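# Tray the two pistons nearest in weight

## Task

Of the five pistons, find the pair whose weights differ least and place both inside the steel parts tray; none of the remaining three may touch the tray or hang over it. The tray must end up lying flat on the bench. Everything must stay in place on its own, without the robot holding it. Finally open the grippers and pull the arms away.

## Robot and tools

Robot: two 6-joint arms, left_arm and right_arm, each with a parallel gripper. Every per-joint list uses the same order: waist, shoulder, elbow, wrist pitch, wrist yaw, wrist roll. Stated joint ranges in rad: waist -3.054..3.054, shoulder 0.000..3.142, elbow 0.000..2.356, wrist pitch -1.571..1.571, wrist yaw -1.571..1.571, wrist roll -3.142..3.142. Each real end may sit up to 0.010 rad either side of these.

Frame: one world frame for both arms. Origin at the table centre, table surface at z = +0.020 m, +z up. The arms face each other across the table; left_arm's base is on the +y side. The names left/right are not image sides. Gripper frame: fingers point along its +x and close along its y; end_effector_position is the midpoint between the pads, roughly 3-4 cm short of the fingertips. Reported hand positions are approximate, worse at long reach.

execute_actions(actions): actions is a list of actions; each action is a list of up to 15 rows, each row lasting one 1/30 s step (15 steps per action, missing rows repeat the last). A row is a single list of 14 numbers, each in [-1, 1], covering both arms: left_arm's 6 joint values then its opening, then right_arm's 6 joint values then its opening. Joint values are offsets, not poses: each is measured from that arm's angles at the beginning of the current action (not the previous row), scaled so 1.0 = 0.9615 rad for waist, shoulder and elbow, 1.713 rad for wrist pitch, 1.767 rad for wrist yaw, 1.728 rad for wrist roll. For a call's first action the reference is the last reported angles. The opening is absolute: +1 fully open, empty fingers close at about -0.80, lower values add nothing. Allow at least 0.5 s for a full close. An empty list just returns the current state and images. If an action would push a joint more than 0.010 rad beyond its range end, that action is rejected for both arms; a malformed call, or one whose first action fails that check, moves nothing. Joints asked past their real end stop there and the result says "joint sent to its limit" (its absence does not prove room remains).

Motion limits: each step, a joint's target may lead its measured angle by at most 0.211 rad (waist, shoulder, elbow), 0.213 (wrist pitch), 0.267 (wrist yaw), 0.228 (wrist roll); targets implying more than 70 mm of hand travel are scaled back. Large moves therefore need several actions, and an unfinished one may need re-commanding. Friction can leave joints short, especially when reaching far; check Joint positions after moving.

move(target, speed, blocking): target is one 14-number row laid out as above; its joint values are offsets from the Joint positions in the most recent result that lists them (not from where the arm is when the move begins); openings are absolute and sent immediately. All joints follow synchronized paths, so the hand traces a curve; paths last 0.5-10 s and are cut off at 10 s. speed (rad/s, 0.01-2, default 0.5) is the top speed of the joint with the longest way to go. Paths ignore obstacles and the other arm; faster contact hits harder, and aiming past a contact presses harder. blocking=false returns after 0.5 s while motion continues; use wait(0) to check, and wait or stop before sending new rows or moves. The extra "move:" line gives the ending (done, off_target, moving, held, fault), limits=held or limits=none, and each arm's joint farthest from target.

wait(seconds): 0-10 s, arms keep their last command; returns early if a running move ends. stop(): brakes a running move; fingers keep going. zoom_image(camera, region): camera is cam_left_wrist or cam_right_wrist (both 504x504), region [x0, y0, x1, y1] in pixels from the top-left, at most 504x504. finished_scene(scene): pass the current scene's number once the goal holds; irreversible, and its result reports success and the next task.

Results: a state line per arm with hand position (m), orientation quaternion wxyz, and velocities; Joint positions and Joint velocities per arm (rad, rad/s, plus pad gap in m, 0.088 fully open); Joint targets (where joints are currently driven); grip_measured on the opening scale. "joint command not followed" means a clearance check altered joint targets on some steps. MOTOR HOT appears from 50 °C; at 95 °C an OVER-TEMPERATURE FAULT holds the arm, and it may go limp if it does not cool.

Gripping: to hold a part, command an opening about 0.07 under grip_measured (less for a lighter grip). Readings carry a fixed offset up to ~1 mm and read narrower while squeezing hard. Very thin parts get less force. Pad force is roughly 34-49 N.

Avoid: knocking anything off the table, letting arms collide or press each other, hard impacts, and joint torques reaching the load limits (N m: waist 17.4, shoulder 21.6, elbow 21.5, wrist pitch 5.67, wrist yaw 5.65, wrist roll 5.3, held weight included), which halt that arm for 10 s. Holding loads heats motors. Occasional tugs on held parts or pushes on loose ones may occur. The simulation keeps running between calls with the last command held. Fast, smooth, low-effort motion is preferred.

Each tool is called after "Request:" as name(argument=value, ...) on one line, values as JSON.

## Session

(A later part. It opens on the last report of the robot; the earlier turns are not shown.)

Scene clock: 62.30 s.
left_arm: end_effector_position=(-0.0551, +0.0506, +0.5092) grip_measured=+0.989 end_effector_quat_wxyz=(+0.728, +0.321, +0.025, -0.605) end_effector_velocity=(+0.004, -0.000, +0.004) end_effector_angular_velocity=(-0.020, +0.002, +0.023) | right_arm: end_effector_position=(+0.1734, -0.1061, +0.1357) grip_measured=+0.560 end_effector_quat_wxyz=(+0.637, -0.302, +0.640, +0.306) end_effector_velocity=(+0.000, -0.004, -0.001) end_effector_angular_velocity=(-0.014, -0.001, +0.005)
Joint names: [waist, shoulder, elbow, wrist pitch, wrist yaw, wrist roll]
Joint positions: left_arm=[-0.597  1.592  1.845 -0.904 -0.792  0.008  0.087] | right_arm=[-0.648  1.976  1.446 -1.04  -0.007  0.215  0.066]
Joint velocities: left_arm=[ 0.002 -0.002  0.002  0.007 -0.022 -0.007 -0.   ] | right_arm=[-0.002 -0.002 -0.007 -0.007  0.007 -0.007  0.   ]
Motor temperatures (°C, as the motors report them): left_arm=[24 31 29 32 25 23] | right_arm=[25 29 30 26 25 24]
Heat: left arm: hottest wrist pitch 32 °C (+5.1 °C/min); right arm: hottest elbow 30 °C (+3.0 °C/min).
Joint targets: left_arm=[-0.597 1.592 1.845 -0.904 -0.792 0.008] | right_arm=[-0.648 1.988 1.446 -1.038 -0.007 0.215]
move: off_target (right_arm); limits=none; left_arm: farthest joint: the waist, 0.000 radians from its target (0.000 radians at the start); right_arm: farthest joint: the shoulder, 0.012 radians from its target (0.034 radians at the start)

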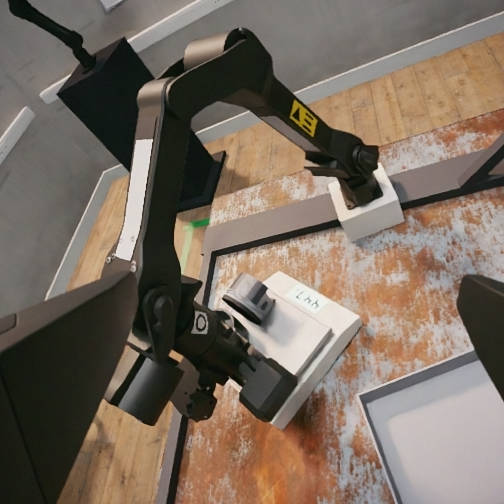

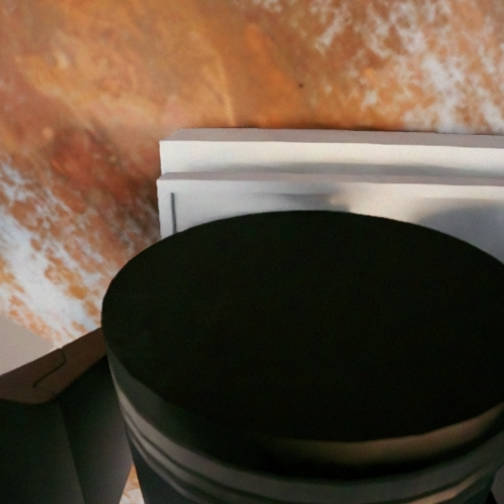

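Request:
execute_actions(actions=[[[0,0,0,0,0,0,1,0,0.012,-0.004,0.001,0,0,0.48],[0,0,0,0,0,0,1,0,0.012,-0.008,0.002,0,0,0.5],[0,0,0,0,0,0,1,0,0.012,-0.011,0.003,0,0,0.51],[0,0,0,0,0,0,1,0,0.012,-0.014,0.004,0,0,0.52],[0,0,0,0,0,0,1,0,0.012,-0.016,0.005,0,0,0.53],[0,0,0,0,0,0,1,0,0.012,-0.016,0.005,0,0,0.55],[0,0,0,0,0,0,1,0,0.012,-0.016,0.005,0,0,0.57],[0,0,0,0,0,0,1,0,0.012,-0.016,0.005,0,0,0.59],[0,0,0,0,0,0,1,0,0.012,-0.016,0.005,0,0,0.61],[0,0,0,0,0,0,1,0,0.012,-0.016,0.005,0,0,0.63],[0,0,0,0,0,0,1,0,0.012,-0.016,0.005,0,0,0.65],[0,0,0,0,0,0,1,0,0.012,-0.016,0.005,0,0,0.68],[0,0,0,0,0,0,1,0,0.012,-0.016,0.005,0,0,0.72],[0,0,0,0,0,0,1,0,0.012,-0.016,0.005,0,0,0.76],[0,0,0,0,0,0,1,0,0.012,-0.016,0.005,0,0,0.8]]])

Request:
move(target=[0,0,0,0,0,0,1, 0,-0.06,0.235,-0.16,0,0,0.8], speed=0.5)

Request:
zoom_image(camera="cam_left_wrist", region=[190, 250, 370, 430])

Scene clock: 63.57 s.
left_arm: end_effector_position=(-0.0551, +0.0506, +0.5092) grip_measured=+0.989 end_effector_quat_wxyz=(+0.728, +0.321, +0.025, -0.605) end_effector_velocity=(+0.003, +0.001, -0.002) end_effector_angular_velocity=(+0.002, +0.008, +0.018) | right_arm: end_effector_position=(+0.1732, -0.1064, +0.1339) grip_measured=+0.699 end_effector_quat_wxyz=(+0.637, -0.302, +0.639, +0.306) end_effector_velocity=(-0.001, -0.002, +0.000) end_effector_angular_velocity=(-0.010, -0.003, +0.010)
Joint names: [waist, shoulder, elbow, wrist pitch, wrist yaw, wrist roll]
Joint positions: left_arm=[-0.597  1.592  1.845 -0.904 -0.792  0.008  0.087] | right_arm=[-0.648  1.976  1.439 -1.033 -0.007  0.215  0.073]
Joint velocities: left_arm=[ 0.002 -0.002 -0.007 -0.007 -0.007 -0.022 -0.   ] | right_arm=[ 0.002 -0.002 -0.002 -0.007  0.007 -0.007  0.046]
Motor temperatures (°C, as the motors report them): left_arm=[24 31 30 32 25 23] | right_arm=[25 29 30 26 25 24]
Heat: left arm: hottest wrist pitch 32 °C (+5.0 °C/min); right arm: hottest elbow 30 °C (+3.0 °C/min).
Joint targets: left_arm=[-0.597 1.592 1.845 -0.904 -0.792 0.008] | right_arm=[-0.648 1.987 1.431 -1.032 -0.007 0.215]

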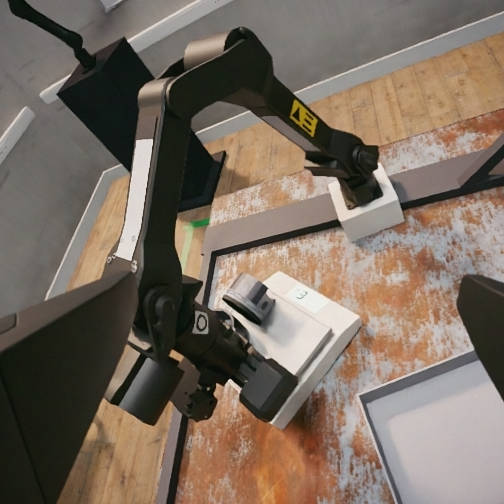

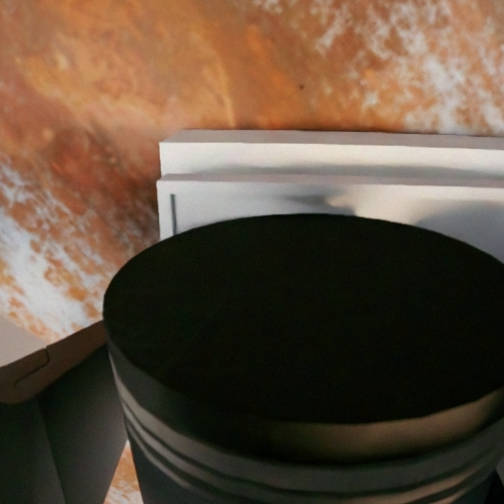

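Scene clock: 64.73 s.
left_arm: end_effector_position=(-0.0551, +0.0506, +0.5092) grip_measured=+0.989 end_effector_quat_wxyz=(+0.728, +0.321, +0.025, -0.605) end_effector_velocity=(+0.002, +0.003, +0.001) end_effector_angular_velocity=(+0.001, -0.011, +0.000) | right_arm: end_effector_position=(+0.1723, -0.1082, +0.2049) grip_measured=+0.798 end_effector_quat_wxyz=(+0.636, -0.303, +0.641, +0.305) end_effector_velocity=(-0.003, -0.001, +0.000) end_effector_angular_velocity=(+0.003, +0.023, +0.005)
Joint names: [waist, shoulder, elbow, wrist pitch, wrist yaw, wrist roll]
Joint positions: left_arm=[-0.597  1.592  1.845 -0.904 -0.792  0.008  0.087] | right_arm=[-0.648  1.927  1.658 -1.304 -0.007  0.215  0.078]
Joint velocities: left_arm=[-0.002 -0.007 -0.002 -0.007 -0.007  0.007 -0.   ] | right_arm=[-0.002 -0.002 -0.002 -0.007 -0.022 -0.007 -0.   ]
Motor temperatures (°C, as the motors report them): left_arm=[24 31 30 32 25 23] | right_arm=[25 29 31 26 25 24]
Heat: left arm: hottest wrist pitch 32 °C (+5.0 °C/min); right arm: hottest elbow 31 °C (+4.0 °C/min).
Joint targets: left_arm=[-0.597 1.592 1.845 -0.904 -0.792 0.008] | right_arm=[-0.648 1.918 1.665 -1.307 -0.007 0.215]
move: done; limits=none; left_arm: farthest joint: the waist, 0.000 radians from its target (0.000 radians at the start); right_arm: farthest joint: the shoulder, 0.009 radians from its target (0.058 radians at the start)

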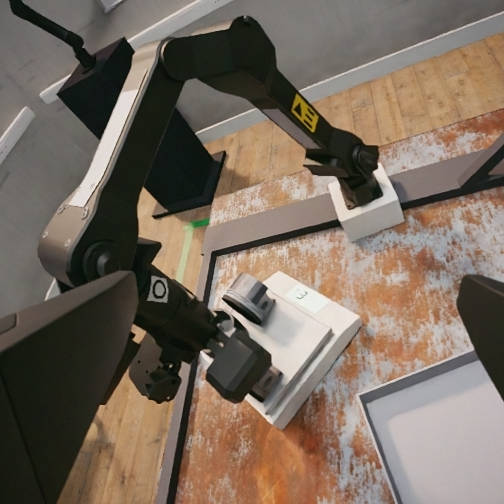

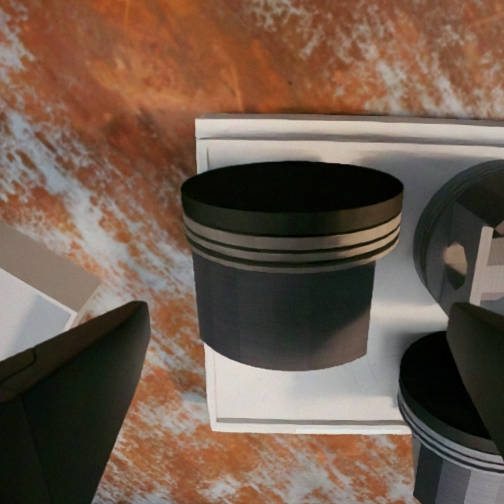

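Region (190, 250, 370, 430) of cam_left_wrist's 504x504 image, scaled by 2.800, with more detail than that image has.

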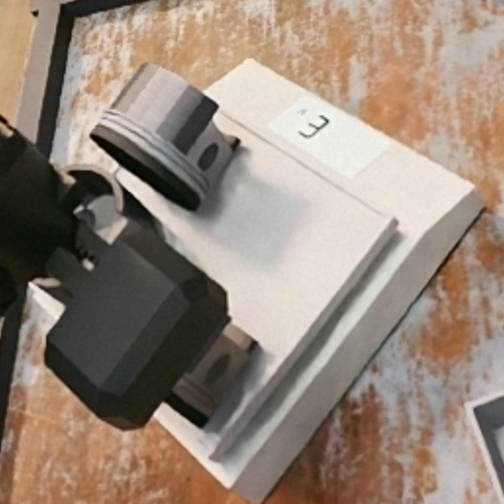

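Request:
move(target=[0,0,0,0,0,0,1, -0.294,-0.06,-0.16,0.059,0,-0.161,0.75], speed=0.6)

Scene clock: 66.93 s.
left_arm: end_effector_position=(-0.0551, +0.0506, +0.5092) grip_measured=+0.989 end_effector_quat_wxyz=(+0.728, +0.321, +0.025, -0.605) end_effector_velocity=(-0.000, +0.000, -0.002) end_effector_angular_velocity=(-0.002, +0.001, +0.007) | right_arm: end_effector_position=(+0.2464, -0.1750, +0.1844) grip_measured=+0.752 end_effector_quat_wxyz=(+0.637, -0.300, +0.641, +0.306) end_effector_velocity=(-0.003, -0.002, +0.001) end_effector_angular_velocity=(-0.000, +0.010, +0.005)
Joint names: [waist, shoulder, elbow, wrist pitch, wrist yaw, wrist roll]
Joint positions: left_arm=[-0.597  1.592  1.845 -0.904 -0.792  0.008  0.087] | right_arm=[-0.927  1.881  1.514 -1.205 -0.009 -0.06   0.076]
Joint velocities: left_arm=[-0.002 -0.002 -0.012  0.007 -0.007 -0.007 -0.   ] | right_arm=[-0.002 -0.007 -0.007 -0.007 -0.007 -0.007 -0.   ]
Motor temperatures (°C, as the motors report them): left_arm=[24 31 30 32 25 23] | right_arm=[25 30 31 26 25 24]
Heat: left arm: hottest wrist pitch 32 °C (+4.0 °C/min); right arm: hottest elbow 31 °C (+3.0 °C/min).
Joint targets: left_arm=[-0.597 1.592 1.845 -0.904 -0.792 0.008] | right_arm=[-0.931 1.869 1.504 -1.203 -0.007 -0.063]
move: off_target (right_arm); limits=none; left_arm: farthest joint: the waist, 0.000 radians from its target (0.000 radians at the start); right_arm: farthest joint: the shoulder, 0.012 radians from its target (0.058 radians at the start)

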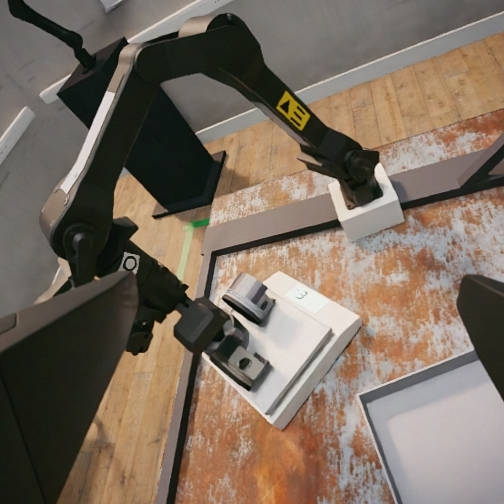

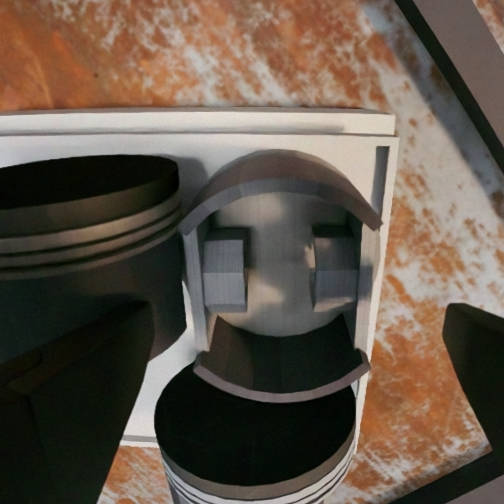

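Request:
move(target=[0,0,0,0,0,0,1, 0.03,-0.36,-0.32,-0.018,0,0.015,1], speed=0.6)

Scene clock: 68.83 s.
left_arm: end_effector_position=(-0.0551, +0.0506, +0.5092) grip_measured=+0.989 end_effector_quat_wxyz=(+0.728, +0.321, +0.025, -0.605) end_effector_velocity=(-0.000, +0.000, -0.000) end_effector_angular_velocity=(-0.006, +0.004, +0.007) | right_arm: end_effector_position=(+0.1842, -0.2325, +0.2064) grip_measured=+1.000 end_effector_quat_wxyz=(+0.640, -0.300, +0.637, +0.307) end_effector_velocity=(-0.002, -0.001, -0.000) end_effector_angular_velocity=(-0.001, +0.010, +0.020)
Joint names: [waist, shoulder, elbow, wrist pitch, wrist yaw, wrist roll]
Joint positions: left_arm=[-0.597  1.592  1.845 -0.904 -0.792  0.008  0.087] | right_arm=[-0.902  1.545  1.216 -1.234 -0.009 -0.037  0.088]
Joint velocities: left_arm=[-0.002 -0.002 -0.007  0.007 -0.007 -0.007 -0.   ] | right_arm=[-0.002 -0.002 -0.002 -0.007 -0.007 -0.022  0.   ]
Motor temperatures (°C, as the motors report them): left_arm=[24 31 30 32 25 23] | right_arm=[25 30 31 26 25 24]
Heat: left arm: hottest wrist pitch 32 °C (+4.1 °C/min); right arm: hottest elbow 31 °C (+3.0 °C/min).
Joint targets: left_arm=[-0.597 1.592 1.845 -0.904 -0.792 0.008] | right_arm=[-0.898 1.535 1.206 -1.236 -0.009 -0.034]
move: done; limits=none; left_arm: farthest joint: the waist, 0.000 radians from its target (0.000 radians at the start); right_arm: farthest joint: the shoulder, 0.010 radians from its target (0.346 radians at the start)

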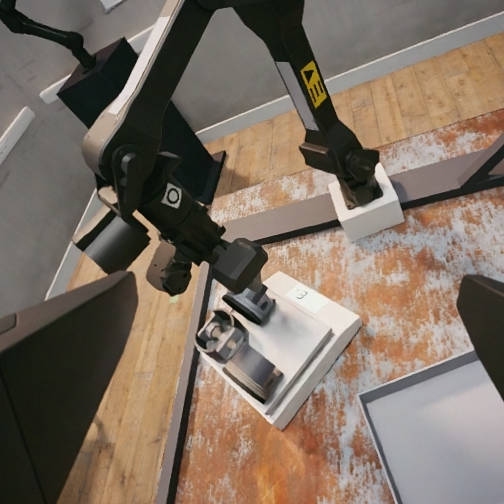

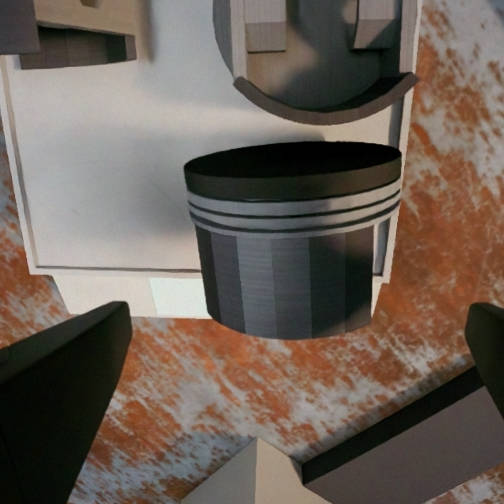

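Request:
move(target=[0,0,0,0,0,0,1, 0,0.135,-0.192,0.168,0,-0.048,1], speed=0.4)

Request:
execute_actions(actions=[[[0,0,0,0,0,0,1,0,0,0,0,0,0,0.9],[0,0,0,0,0,0,1,0,0,0,0,0,0,0.85],[0,0,0,0,0,0,1,0,0,0,0,0,0,0.8],[0,0,0,0,0,0,1,0,0,0,0,0,0,0.75],[0,0,0,0,0,0,1,0,0,0,0,0,0,0.71],[0,0,0,0,0,0,1,0,0,0,0,0,0,0.67],[0,0,0,0,0,0,1,0,0,0,0,0,0,0.64],[0,0,0,0,0,0,1,0,0,0,0,0,0,0.61],[0,0,0,0,0,0,1,0,0,0,0,0,0,0.58],[0,0,0,0,0,0,1,0,0,0,0,0,0,0.55],[0,0,0,0,0,0,1,0,0,0,0,0,0,0.52],[0,0,0,0,0,0,1,0,0,0,0,0,0,0.5],[0,0,0,0,0,0,1,0,0,0,0,0,0,0.48]]])

Request:
move(target=[0,0,0,0,0,0,1, 0,-0.075,0.09,-0.08,0,0,0.48], speed=0.3)

Request:
zoom_image(camera="cam_left_wrist", region=[190, 250, 370, 430])

Scene clock: 71.30 s.
left_arm: end_effector_position=(-0.0551, +0.0506, +0.5092) grip_measured=+0.989 end_effector_quat_wxyz=(+0.728, +0.321, +0.025, -0.605) end_effector_velocity=(+0.004, +0.003, -0.002) end_effector_angular_velocity=(+0.009, -0.017, +0.018) | right_arm: end_effector_position=(+0.1923, -0.2232, +0.1340) grip_measured=+1.000 end_effector_quat_wxyz=(+0.625, -0.326, +0.627, +0.332) end_effector_velocity=(+0.001, -0.002, -0.002) end_effector_angular_velocity=(-0.007, -0.004, +0.005)
Joint names: [waist, shoulder, elbow, wrist pitch, wrist yaw, wrist roll]
Joint positions: left_arm=[-0.597  1.592  1.845 -0.904 -0.792  0.008  0.087] | right_arm=[-0.902  1.662  1.041 -0.948 -0.009 -0.117  0.088]
Joint velocities: left_arm=[-0.002 -0.002 -0.002 -0.022 -0.022 -0.007 -0.   ] | right_arm=[-0.002  0.002 -0.007  0.007  0.007 -0.007  0.   ]
Motor temperatures (°C, as the motors report them): left_arm=[24 31 30 32 25 23] | right_arm=[25 30 31 26 25 24]
Heat: left arm: hottest wrist pitch 32 °C (+4.0 °C/min); right arm: hottest elbow 31 °C (+3.0 °C/min).
Joint targets: left_arm=[-0.597 1.592 1.845 -0.904 -0.792 0.008] | right_arm=[-0.902 1.675 1.031 -0.946 -0.009 -0.120]
move: off_target (right_arm); limits=none; left_arm: farthest joint: the waist, 0.000 radians from its target (0.000 radians at the start); right_arm: farthest joint: the shoulder, 0.013 radians from its target (0.130 radians at the start)

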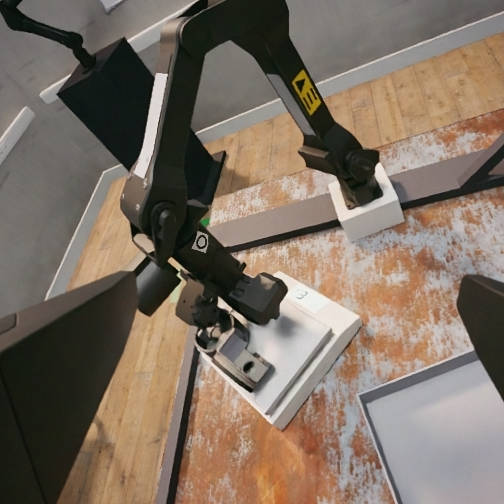

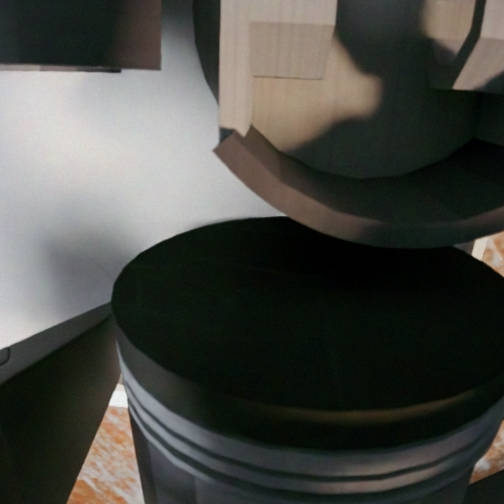

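Scene clock: 71.80 s.
left_arm: end_effector_position=(-0.0551, +0.0506, +0.5092) grip_measured=+0.989 end_effector_quat_wxyz=(+0.728, +0.321, +0.025, -0.605) end_effector_velocity=(+0.001, +0.002, -0.001) end_effector_angular_velocity=(+0.002, -0.001, +0.007) | right_arm: end_effector_position=(+0.1922, -0.2234, +0.1340) grip_measured=+0.571 end_effector_quat_wxyz=(+0.625, -0.326, +0.627, +0.332) end_effector_velocity=(-0.003, -0.000, +0.001) end_effector_angular_velocity=(+0.003, +0.007, +0.010)
Joint names: [waist, shoulder, elbow, wrist pitch, wrist yaw, wrist roll]
Joint positions: left_arm=[-0.597  1.592  1.845 -0.904 -0.792  0.008  0.087] | right_arm=[-0.902  1.662  1.041 -0.949 -0.009 -0.117  0.067]
Joint velocities: left_arm=[-0.002 -0.002 -0.002 -0.007 -0.007 -0.007  0.   ] | right_arm=[ 0.002 -0.007 -0.002 -0.007 -0.007 -0.007 -0.   ]
Motor temperatures (°C, as the motors report them): left_arm=[24 31 30 32 25 23] | right_arm=[25 30 31 26 25 24]
Heat: left arm: hottest wrist pitch 32 °C (+4.1 °C/min); right arm: hottest elbow 31 °C (+3.0 °C/min).
Joint targets: left_arm=[-0.597 1.592 1.845 -0.904 -0.792 0.008] | right_arm=[-0.902 1.662 1.041 -0.949 -0.009 -0.117]

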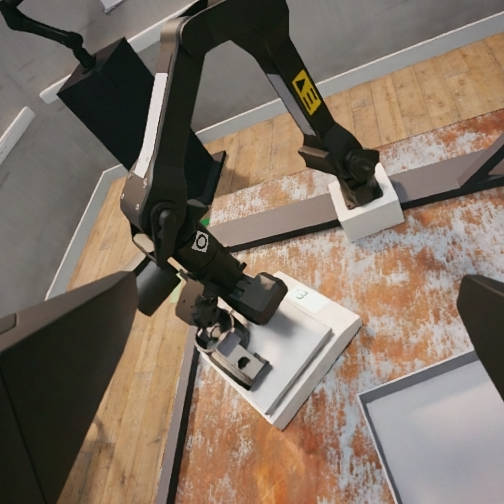

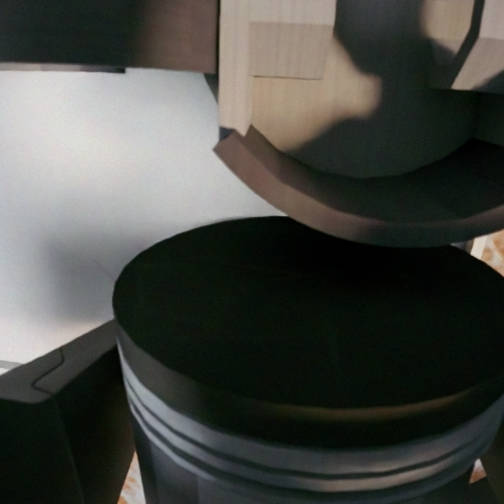

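Scene clock: 72.80 s.
left_arm: end_effector_position=(-0.0551, +0.0506, +0.5092) grip_measured=+0.989 end_effector_quat_wxyz=(+0.728, +0.321, +0.025, -0.605) end_effector_velocity=(+0.001, +0.002, +0.001) end_effector_angular_velocity=(-0.002, +0.001, +0.007) | right_arm: end_effector_position=(+0.1886, -0.2275, +0.1665) grip_measured=+0.571 end_effector_quat_wxyz=(+0.624, -0.326, +0.628, +0.331) end_effector_velocity=(-0.003, -0.003, +0.002) end_effector_angular_velocity=(-0.004, +0.014, -0.010)
Joint names: [waist, shoulder, elbow, wrist pitch, wrist yaw, wrist roll]
Joint positions: left_arm=[-0.597  1.592  1.845 -0.904 -0.792  0.008  0.087] | right_arm=[-0.902  1.605  1.115 -1.084 -0.009 -0.117  0.067]
Joint velocities: left_arm=[-0.002 -0.002  0.002 -0.007 -0.007 -0.007 -0.   ] | right_arm=[-0.002 -0.007  0.002 -0.022 -0.007  0.007 -0.   ]
Motor temperatures (°C, as the motors report them): left_arm=[24 31 30 32 25 23] | right_arm=[25 30 31 26 25 24]
Heat: left arm: hottest wrist pitch 32 °C (+3.0 °C/min); right arm: hottest elbow 31 °C (+3.0 °C/min).
Joint targets: left_arm=[-0.597 1.592 1.845 -0.904 -0.792 0.008] | right_arm=[-0.902 1.590 1.127 -1.086 -0.009 -0.117]
move: off_target (right_arm); limits=none; left_arm: farthest joint: the waist, 0.000 radians from its target (0.000 radians at the start); right_arm: farthest joint: the shoulder, 0.015 radians from its target (0.072 radians at the start)

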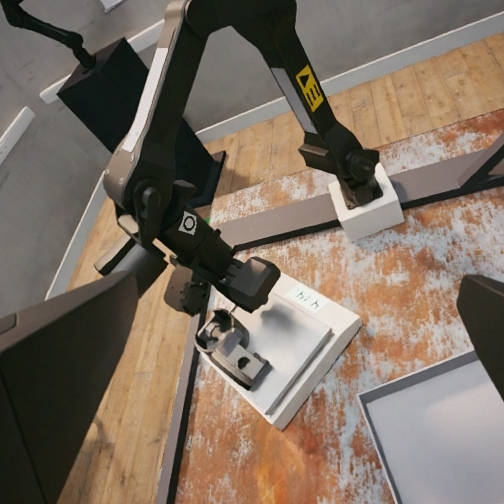

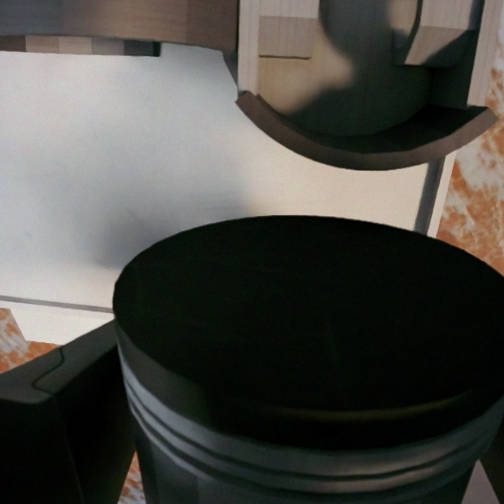

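Region (190, 250, 370, 430) of cam_left_wrist's 504x504 image, scaled by 2.800, with more detail than that image has.

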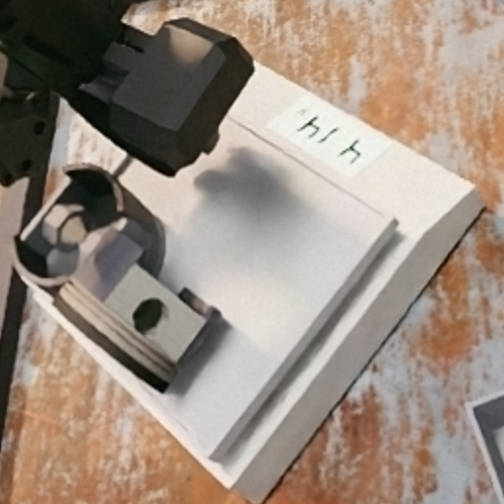

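Request:
move(target=[0,0,0,0,0,0,1, 0.94,-0.222,-0.269,0.034,0,0.1,0.48], speed=0.9)

Request:
move(target=[0,0,0,0,0,0,1, 0,0.163,-0.205,0.198,0,0,0.48], speed=0.5)

Scene clock: 77.50 s.
left_arm: end_effector_position=(-0.0551, +0.0506, +0.5092) grip_measured=+0.989 end_effector_quat_wxyz=(+0.728, +0.321, +0.025, -0.605) end_effector_velocity=(-0.003, +0.002, -0.001) end_effector_angular_velocity=(+0.003, +0.018, -0.004) | right_arm: end_effector_position=(-0.0303, -0.2196, +0.1504) grip_measured=+0.571 end_effector_quat_wxyz=(+0.466, -0.528, +0.469, +0.533) end_effector_velocity=(+0.002, -0.003, -0.000) end_effector_angular_velocity=(-0.006, -0.009, -0.024)
Joint names: [waist, shoulder, elbow, wrist pitch, wrist yaw, wrist roll]
Joint positions: left_arm=[-0.597  1.592  1.845 -0.904 -0.792  0.008  0.087] | right_arm=[-0.002  1.404  0.863 -1.027 -0.008  0.053  0.067]
Joint velocities: left_arm=[-0.007 -0.002 -0.002 -0.007  0.007 -0.022 -0.   ] | right_arm=[-0.002 -0.007 -0.007 -0.007  0.007  0.022 -0.   ]
Motor temperatures (°C, as the motors report them): left_arm=[24 31 30 32 25 23] | right_arm=[25 30 31 26 25 24]
Heat: left arm: hottest wrist pitch 32 °C (+3.0 °C/min); right arm: hottest elbow 31 °C (+3.0 °C/min).
Joint targets: left_arm=[-0.597 1.592 1.845 -0.904 -0.792 0.008] | right_arm=[0.002 1.391 0.857 -1.026 -0.009 0.056]
move: off_target (right_arm); limits=none; left_arm: farthest joint: the waist, 0.000 radians from its target (0.000 radians at the start); right_arm: farthest joint: the shoulder, 0.013 radians from its target (0.207 radians at the start)

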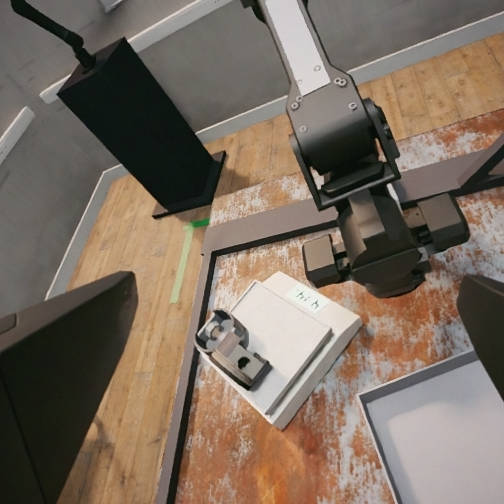

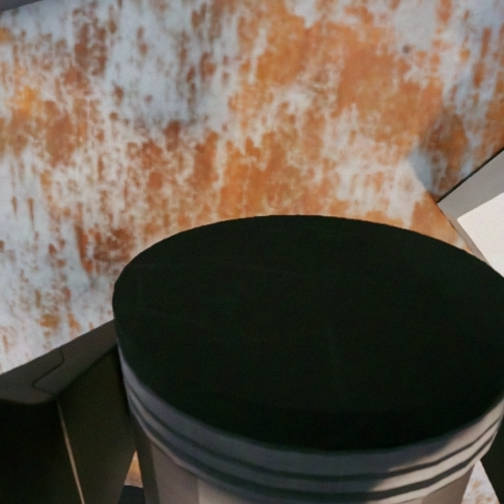

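Scene clock: 78.80 s.
left_arm: end_effector_position=(-0.0551, +0.0506, +0.5092) grip_measured=+0.989 end_effector_quat_wxyz=(+0.728, +0.321, +0.025, -0.605) end_effector_velocity=(+0.004, +0.003, +0.002) end_effector_angular_velocity=(-0.008, -0.006, +0.018) | right_arm: end_effector_position=(-0.0303, -0.2200, +0.0779) grip_measured=+0.571 end_effector_quat_wxyz=(+0.465, -0.529, +0.470, +0.532) end_effector_velocity=(-0.000, -0.007, -0.001) end_effector_angular_velocity=(-0.028, +0.002, +0.010)
Joint names: [waist, shoulder, elbow, wrist pitch, wrist yaw, wrist roll]
Joint positions: left_arm=[-0.597  1.592  1.845 -0.904 -0.792  0.008  0.087] | right_arm=[-0.002  1.553  0.671 -0.69  -0.008  0.053  0.067]
Joint velocities: left_arm=[-0.002 -0.007 -0.002 -0.007 -0.022 -0.007  0.   ] | right_arm=[ 0.002 -0.002 -0.007 -0.022 -0.007 -0.007  0.   ]
Motor temperatures (°C, as the motors report them): left_arm=[24 31 30 32 25 23] | right_arm=[25 30 31 26 25 24]
Heat: left arm: hottest wrist pitch 32 °C (+3.0 °C/min); right arm: hottest elbow 31 °C (+3.0 °C/min).
Joint targets: left_arm=[-0.597 1.592 1.845 -0.904 -0.792 0.008] | right_arm=[-0.002 1.561 0.666 -0.688 -0.008 0.053]
move: done; limits=none; left_arm: farthest joint: the waist, 0.000 radians from its target (0.000 radians at the start); right_arm: farthest joint: the shoulder, 0.008 radians from its target (0.157 radians at the start)

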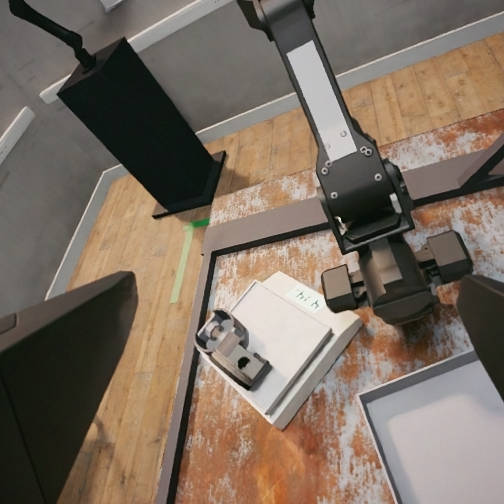

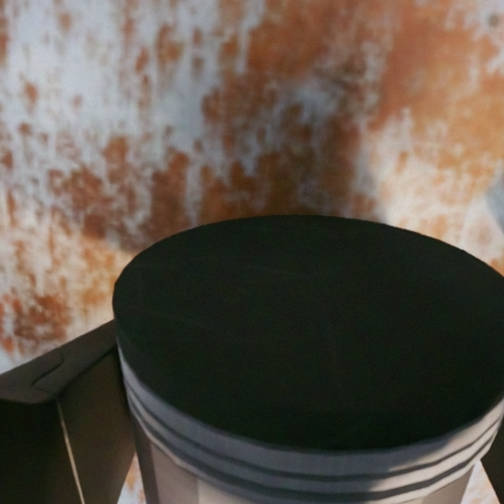

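Request:
move(target=[0,0,0,0,0,0,1, 0,0.033,-0.024,0.025,0,0,0.48], speed=0.08)

Scene clock: 79.93 s.
left_arm: end_effector_position=(-0.0551, +0.0506, +0.5092) grip_measured=+0.989 end_effector_quat_wxyz=(+0.728, +0.321, +0.025, -0.605) end_effector_velocity=(-0.001, +0.001, +0.002) end_effector_angular_velocity=(-0.006, +0.004, -0.011) | right_arm: end_effector_position=(-0.0303, -0.2197, +0.0707) grip_measured=+0.571 end_effector_quat_wxyz=(+0.465, -0.529, +0.469, +0.533) end_effector_velocity=(+0.002, -0.002, -0.001) end_effector_angular_velocity=(-0.011, -0.009, +0.020)
Joint names: [waist, shoulder, elbow, wrist pitch, wrist yaw, wrist roll]
Joint positions: left_arm=[-0.597  1.592  1.845 -0.904 -0.792  0.008  0.087] | right_arm=[-0.002  1.573  0.656 -0.652 -0.008  0.053  0.067]
Joint velocities: left_arm=[-0.002 -0.007 -0.002  0.007  0.007  0.007 -0.   ] | right_arm=[-0.002  0.002 -0.002 -0.007  0.007 -0.022  0.   ]
Motor temperatures (°C, as the motors report them): left_arm=[24 31 30 32 25 23] | right_arm=[25 30 31 26 25 24]
Heat: left arm: hottest wrist pitch 32 °C (+3.0 °C/min); right arm: hottest elbow 31 °C (+3.0 °C/min).
Joint targets: left_arm=[-0.597 1.592 1.845 -0.904 -0.792 0.008] | right_arm=[-0.002 1.584 0.648 -0.647 -0.008 0.053]
move: off_target (right_arm); limits=none; left_arm: farthest joint: the waist, 0.000 radians from its target (0.000 radians at the start); right_arm: farthest joint: the shoulder, 0.011 radians from its target (0.032 radians at the start)

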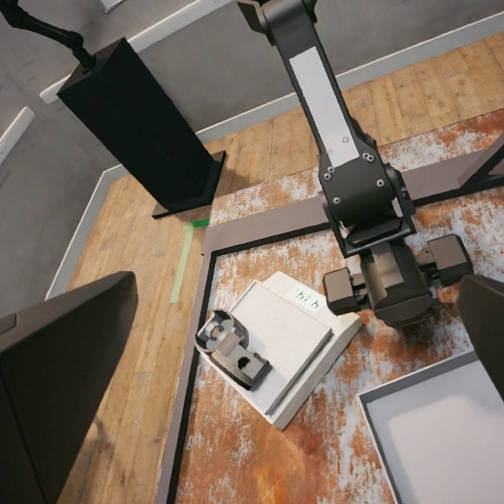

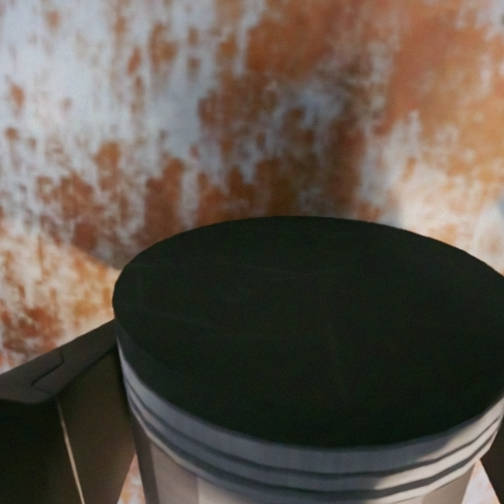

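Request:
execute_actions(actions=[[[0,0,0,0,0,0,1,0,0,0,0,0,0,0.5],[0,0,0,0,0,0,1,0,0,0,0,0,0,0.52],[0,0,0,0,0,0,1,0,0,0,0,0,0,0.54],[0,0,0,0,0,0,1,0,0,0,0,0,0,0.56],[0,0,0,0,0,0,1,0,0,0,0,0,0,0.58],[0,0,0,0,0,0,1,0,0,0,0,0,0,0.6],[0,0,0,0,0,0,1,0,0,0,0,0,0,0.62],[0,0,0,0,0,0,1,0,0,0,0,0,0,0.64],[0,0,0,0,0,0,1,0,0,0,0,0,0,0.66],[0,0,0,0,0,0,1,0,0,0,0,0,0,0.68],[0,0,0,0,0,0,1,0,0,0,0,0,0,0.72],[0,0,0,0,0,0,1,0,0,0,0,0,0,0.78],[0,0,0,0,0,0,1,0,0,0,0,0,0,0.85]]])

Request:
move(target=[0,0,0,0,0,0,1, 0,-0.17,0.20,-0.2,0,0,0.85], speed=0.6)

Request:
move(target=[0,0,0,0,0,0,1, 0.865,0.555,0.86,-0.173,0,0.255,1], speed=1.0)

Scene clock: 81.83 s.
left_arm: end_effector_position=(-0.0551, +0.0506, +0.5092) grip_measured=+0.989 end_effector_quat_wxyz=(+0.728, +0.321, +0.025, -0.605) end_effector_velocity=(+0.002, +0.000, +0.002) end_effector_angular_velocity=(-0.012, -0.013, +0.012) | right_arm: end_effector_position=(-0.0303, -0.2197, +0.0707) grip_measured=+0.776 end_effector_quat_wxyz=(+0.465, -0.529, +0.469, +0.533) end_effector_velocity=(-0.001, -0.003, +0.000) end_effector_angular_velocity=(-0.011, +0.020, +0.015)
Joint names: [waist, shoulder, elbow, wrist pitch, wrist yaw, wrist roll]
Joint positions: left_arm=[-0.597  1.592  1.845 -0.904 -0.792  0.008  0.087] | right_arm=[-0.002  1.573  0.656 -0.652 -0.008  0.053  0.077]
Joint velocities: left_arm=[-0.002 -0.002 -0.002  0.007 -0.022  0.007 -0.   ] | right_arm=[-0.007 -0.002 -0.002 -0.007 -0.022 -0.022  0.034]
Motor temperatures (°C, as the motors report them): left_arm=[24 31 30 32 25 23] | right_arm=[25 30 31 26 25 24]
Heat: left arm: hottest wrist pitch 32 °C (+3.0 °C/min); right arm: hottest elbow 31 °C (+2.0 °C/min).
Joint targets: left_arm=[-0.597 1.592 1.845 -0.904 -0.792 0.008] | right_arm=[-0.002 1.573 0.656 -0.652 -0.008 0.053]

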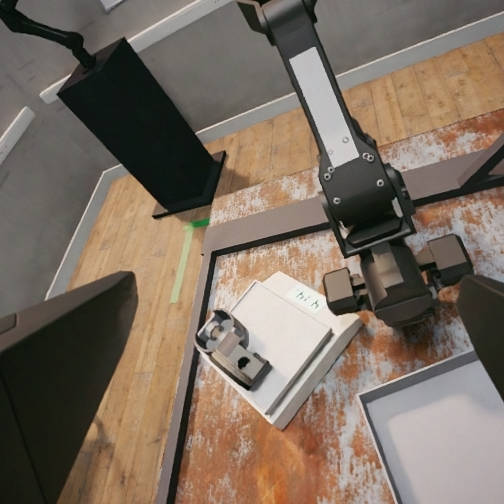

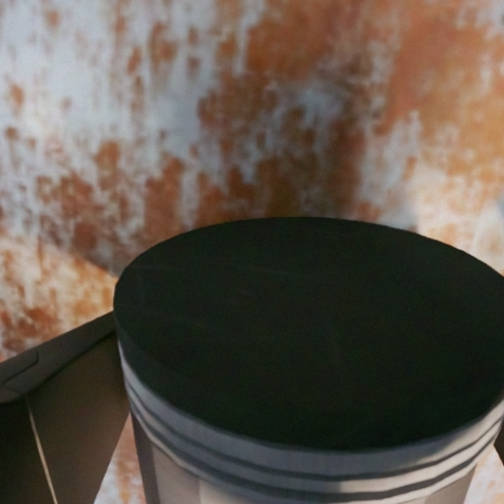

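Scene clock: 83.07 s.
left_arm: end_effector_position=(-0.0551, +0.0506, +0.5092) grip_measured=+0.989 end_effector_quat_wxyz=(+0.728, +0.321, +0.025, -0.605) end_effector_velocity=(+0.001, +0.002, -0.001) end_effector_angular_velocity=(+0.002, -0.001, +0.007) | right_arm: end_effector_position=(-0.0304, -0.2191, +0.1421) grip_measured=+0.848 end_effector_quat_wxyz=(+0.465, -0.529, +0.469, +0.532) end_effector_velocity=(-0.001, -0.006, -0.000) end_effector_angular_velocity=(-0.023, +0.003, -0.005)
Joint names: [waist, shoulder, elbow, wrist pitch, wrist yaw, wrist roll]
Joint positions: left_arm=[-0.597  1.592  1.845 -0.904 -0.792  0.008  0.087] | right_arm=[-0.002  1.419  0.84  -0.992 -0.008  0.053  0.081]
Joint velocities: left_arm=[-0.002 -0.002 -0.002 -0.007 -0.007 -0.007  0.   ] | right_arm=[ 0.002 -0.002 -0.002 -0.022 -0.007  0.007  0.   ]
Motor temperatures (°C, as the motors report them): left_arm=[24 31 30 32 25 23] | right_arm=[25 30 31 26 25 24]
Heat: left arm: hottest wrist pitch 32 °C (+3.0 °C/min); right arm: hottest elbow 31 °C (+2.0 °C/min).
Joint targets: left_arm=[-0.597 1.592 1.845 -0.904 -0.792 0.008] | right_arm=[-0.002 1.410 0.848 -0.994 -0.008 0.053]
move: done; limits=none; left_arm: farthest joint: the waist, 0.000 radians from its target (0.000 radians at the start); right_arm: farthest joint: the shoulder, 0.009 radians from its target (0.164 radians at the start)

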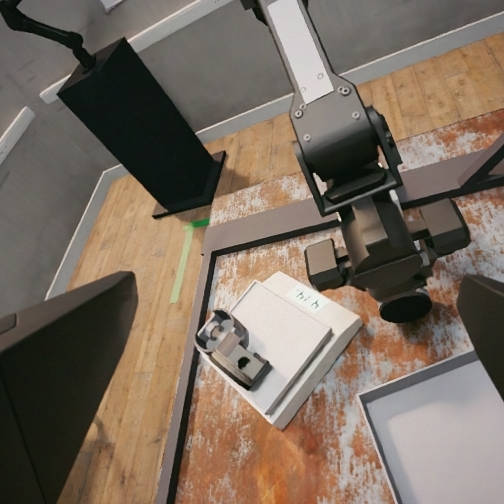

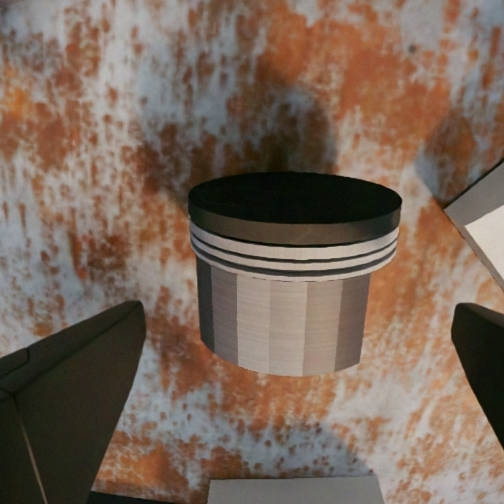

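Scene clock: 84.63 s.
left_arm: end_effector_position=(-0.0551, +0.0506, +0.5092) grip_measured=+0.989 end_effector_quat_wxyz=(+0.728, +0.321, +0.025, -0.605) end_effector_velocity=(+0.001, +0.002, -0.001) end_effector_angular_velocity=(+0.002, -0.001, +0.007) | right_arm: end_effector_position=(-0.3020, -0.2377, +0.2024) grip_measured=+1.000 end_effector_quat_wxyz=(+0.353, -0.608, +0.358, +0.614) end_effector_velocity=(-0.000, -0.003, +0.001) end_effector_angular_velocity=(-0.020, +0.010, -0.010)
Joint names: [waist, shoulder, elbow, wrist pitch, wrist yaw, wrist roll]
Joint positions: left_arm=[-0.597  1.592  1.845 -0.904 -0.792  0.008  0.087] | right_arm=[ 0.825  1.935  1.659 -1.286 -0.008  0.49   0.088]
Joint velocities: left_arm=[-0.002 -0.002 -0.002 -0.007 -0.007 -0.007  0.   ] | right_arm=[-0.002 -0.002  0.002 -0.007 -0.022  0.007  0.   ]
Motor temperatures (°C, as the motors report them): left_arm=[24 31 30 32 25 23] | right_arm=[25 30 31 26 25 24]
Heat: left arm: hottest wrist pitch 32 °C (+3.0 °C/min); right arm: hottest elbow 31 °C (+2.0 °C/min).
Joint targets: left_arm=[-0.597 1.592 1.845 -0.904 -0.792 0.008] | right_arm=[0.829 1.952 1.667 -1.289 -0.008 0.493]
move: off_target (right_arm); limits=none; left_arm: farthest joint: the waist, 0.000 radians from its target (0.000 radians at the start); right_arm: farthest joint: the shoulder, 0.017 radians from its target (0.534 radians at the start)

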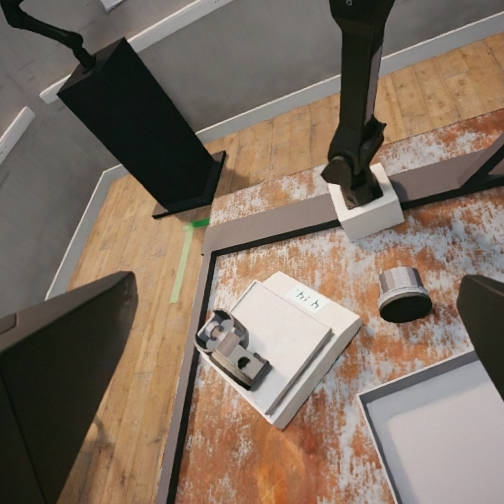

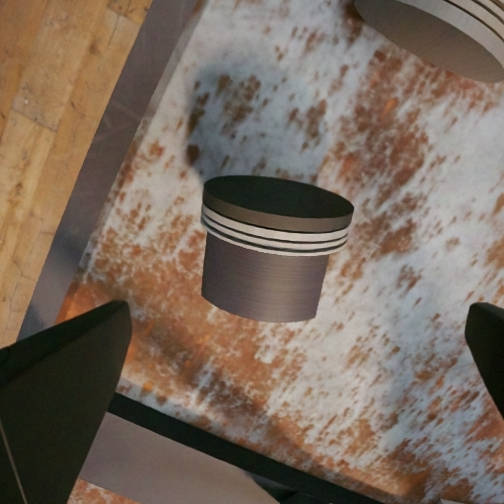

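Request:
move(target=[0,0,0,0,0,0,1, 0.047,0.036,-0.251,0.142,0,0.114,1], speed=0.6)

Scene clock: 86.53 s.
left_arm: end_effector_position=(-0.0551, +0.0506, +0.5092) grip_measured=+0.989 end_effector_quat_wxyz=(+0.728, +0.321, +0.025, -0.605) end_effector_velocity=(+0.004, +0.003, -0.002) end_effector_angular_velocity=(+0.005, -0.004, +0.024) | right_arm: end_effector_position=(-0.3033, -0.2546, +0.1374) grip_measured=+1.000 end_effector_quat_wxyz=(+0.398, -0.584, +0.404, +0.581) end_effector_velocity=(+0.000, +0.002, +0.000) end_effector_angular_velocity=(+0.010, +0.003, +0.005)
Joint names: [waist, shoulder, elbow, wrist pitch, wrist yaw, wrist roll]
Joint positions: left_arm=[-0.597  1.592  1.845 -0.904 -0.792  0.008  0.087] | right_arm=[ 0.867  1.957  1.428 -1.045 -0.008  0.684  0.088]
Joint velocities: left_arm=[-0.002 -0.002 -0.002 -0.022 -0.022 -0.022 -0.   ] | right_arm=[-0.002 -0.002 -0.002  0.007  0.007 -0.007  0.   ]
Motor temperatures (°C, as the motors report them): left_arm=[24 31 30 32 25 23] | right_arm=[25 30 31 26 25 24]
Heat: left arm: hottest wrist pitch 32 °C (+2.0 °C/min); right arm: hottest elbow 31 °C (+2.0 °C/min).
Joint targets: left_arm=[-0.597 1.592 1.845 -0.904 -0.792 0.008] | right_arm=[0.871 1.970 1.418 -1.043 -0.008 0.687]
move: off_target (right_arm); limits=none; left_arm: farthest joint: the waist, 0.000 radians from its target (0.000 radians at the start); right_arm: farthest joint: the shoulder, 0.012 radians from its target (0.034 radians at the start)

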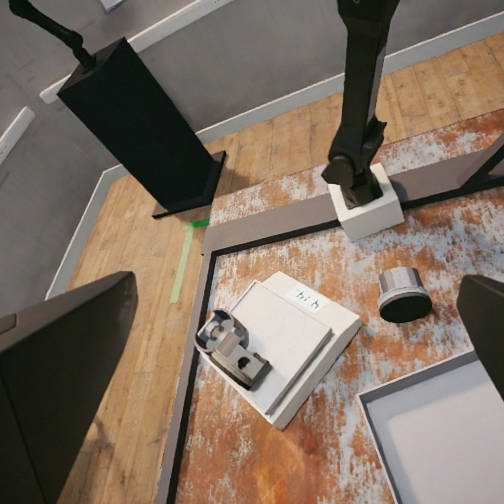

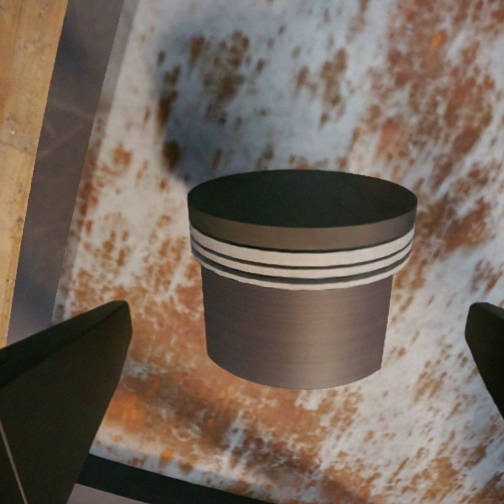

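Request:
move(target=[0,0,0,0,0,0,1, 0,0.105,-0.172,0.145,0,0,1], speed=0.35)

Request:
execute_actions(actions=[[[0,0,0,0,0,0,1,0,0,0,0,0,0,0.9],[0,0,0,0,0,0,1,0,0,0,0,0,0,0.85],[0,0,0,0,0,0,1,0,0,0,0,0,0,0.8],[0,0,0,0,0,0,1,0,0,0,0,0,0,0.75],[0,0,0,0,0,0,1,0,0,0,0,0,0,0.71],[0,0,0,0,0,0,1,0,0,0,0,0,0,0.67],[0,0,0,0,0,0,1,0,0,0,0,0,0,0.64],[0,0,0,0,0,0,1,0,0,0,0,0,0,0.61],[0,0,0,0,0,0,1,0,0,0,0,0,0,0.58],[0,0,0,0,0,0,1,0,0,0,0,0,0,0.55],[0,0,0,0,0,0,1,0,0,0,0,0,0,0.52],[0,0,0,0,0,0,1,0,0,0,0,0,0,0.5],[0,0,0,0,0,0,1,0,0,0,0,0,0,0.48]]])

Scene clock: 88.43 s.
left_arm: end_effector_position=(-0.0551, +0.0506, +0.5092) grip_measured=+0.989 end_effector_quat_wxyz=(+0.728, +0.321, +0.025, -0.605) end_effector_velocity=(-0.005, -0.000, +0.001) end_effector_angular_velocity=(-0.009, +0.027, -0.004) | right_arm: end_effector_position=(-0.3009, -0.2560, +0.0724) grip_measured=+1.000 end_effector_quat_wxyz=(+0.398, -0.582, +0.404, +0.582) end_effector_velocity=(+0.002, +0.001, +0.002) end_effector_angular_velocity=(+0.005, -0.006, +0.005)
Joint names: [waist, shoulder, elbow, wrist pitch, wrist yaw, wrist roll]
Joint positions: left_arm=[-0.597  1.592  1.845 -0.904 -0.792  0.008  0.087] | right_arm=[ 0.867  2.042  1.271 -0.799 -0.008  0.684  0.088]
Joint velocities: left_arm=[-0.007  0.002  0.002  0.007  0.007 -0.022 -0.   ] | right_arm=[-0.002 -0.007 -0.002 -0.007  0.007 -0.007  0.   ]
Motor temperatures (°C, as the motors report them): left_arm=[24 32 30 32 25 23] | right_arm=[25 30 31 26 25 24]
Heat: left arm: hottest shoulder 32 °C (+2.0 °C/min); right arm: hottest elbow 31 °C (+2.0 °C/min).
Joint targets: left_arm=[-0.597 1.592 1.845 -0.904 -0.792 0.008] | right_arm=[0.867 2.058 1.262 -0.797 -0.008 0.684]
move: off_target (right_arm); limits=none; left_arm: farthest joint: the waist, 0.000 radians from its target (0.000 radians at the start); right_arm: farthest joint: the shoulder, 0.016 radians from its target (0.101 radians at the start)

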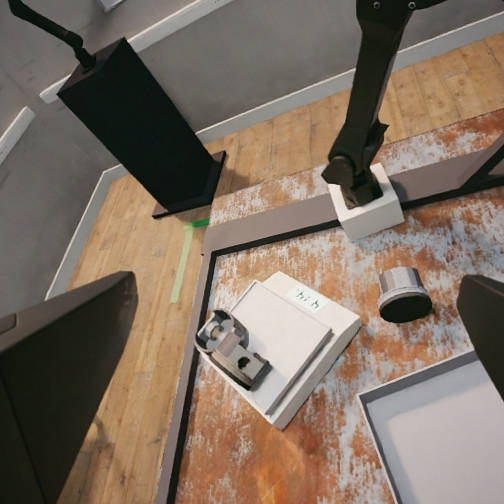

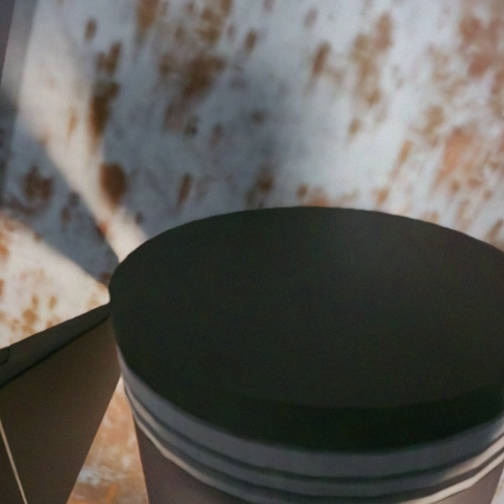

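Scene clock: 88.93 s.
left_arm: end_effector_position=(-0.0551, +0.0506, +0.5092) grip_measured=+0.989 end_effector_quat_wxyz=(+0.728, +0.321, +0.025, -0.605) end_effector_velocity=(-0.000, +0.003, -0.003) end_effector_angular_velocity=(+0.019, -0.003, -0.005) | right_arm: end_effector_position=(-0.3009, -0.2560, +0.0724) grip_measured=+0.527 end_effector_quat_wxyz=(+0.398, -0.582, +0.404, +0.582) end_effector_velocity=(+0.003, -0.003, -0.001) end_effector_angular_velocity=(-0.025, +0.000, +0.000)
Joint names: [waist, shoulder, elbow, wrist pitch, wrist yaw, wrist roll]
Joint positions: left_arm=[-0.597  1.592  1.845 -0.904 -0.792  0.008  0.087] | right_arm=[ 0.867  2.042  1.271 -0.799 -0.008  0.684  0.065]
Joint velocities: left_arm=[-0.002 -0.002 -0.002 -0.022  0.007 -0.007 -0.   ] | right_arm=[-0.007 -0.002 -0.007 -0.007 -0.022 -0.007 -0.021]
Motor temperatures (°C, as the motors report them): left_arm=[24 32 30 32 25 23] | right_arm=[25 30 31 26 25 24]
Heat: left arm: hottest shoulder 32 °C (+2.0 °C/min); right arm: hottest elbow 31 °C (+2.0 °C/min).
Joint targets: left_arm=[-0.597 1.592 1.845 -0.904 -0.792 0.008] | right_arm=[0.867 2.042 1.271 -0.799 -0.008 0.684]

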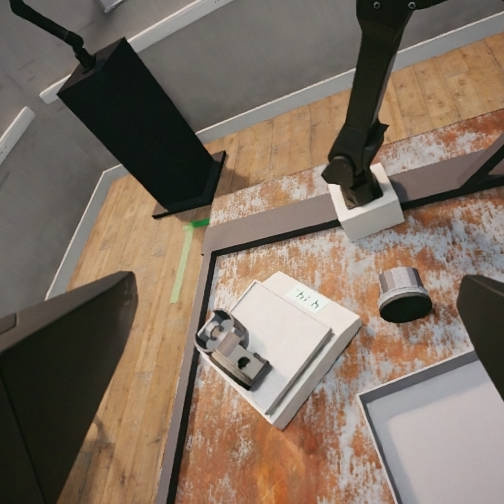

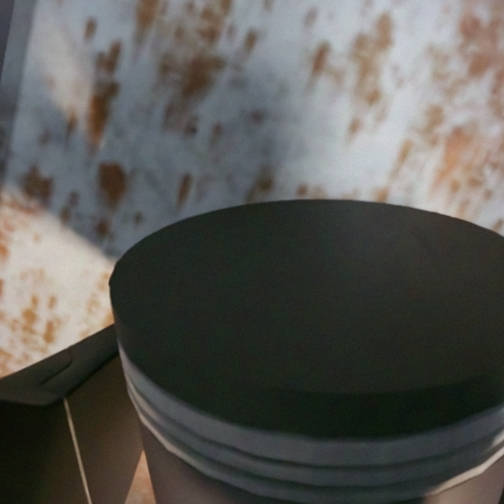

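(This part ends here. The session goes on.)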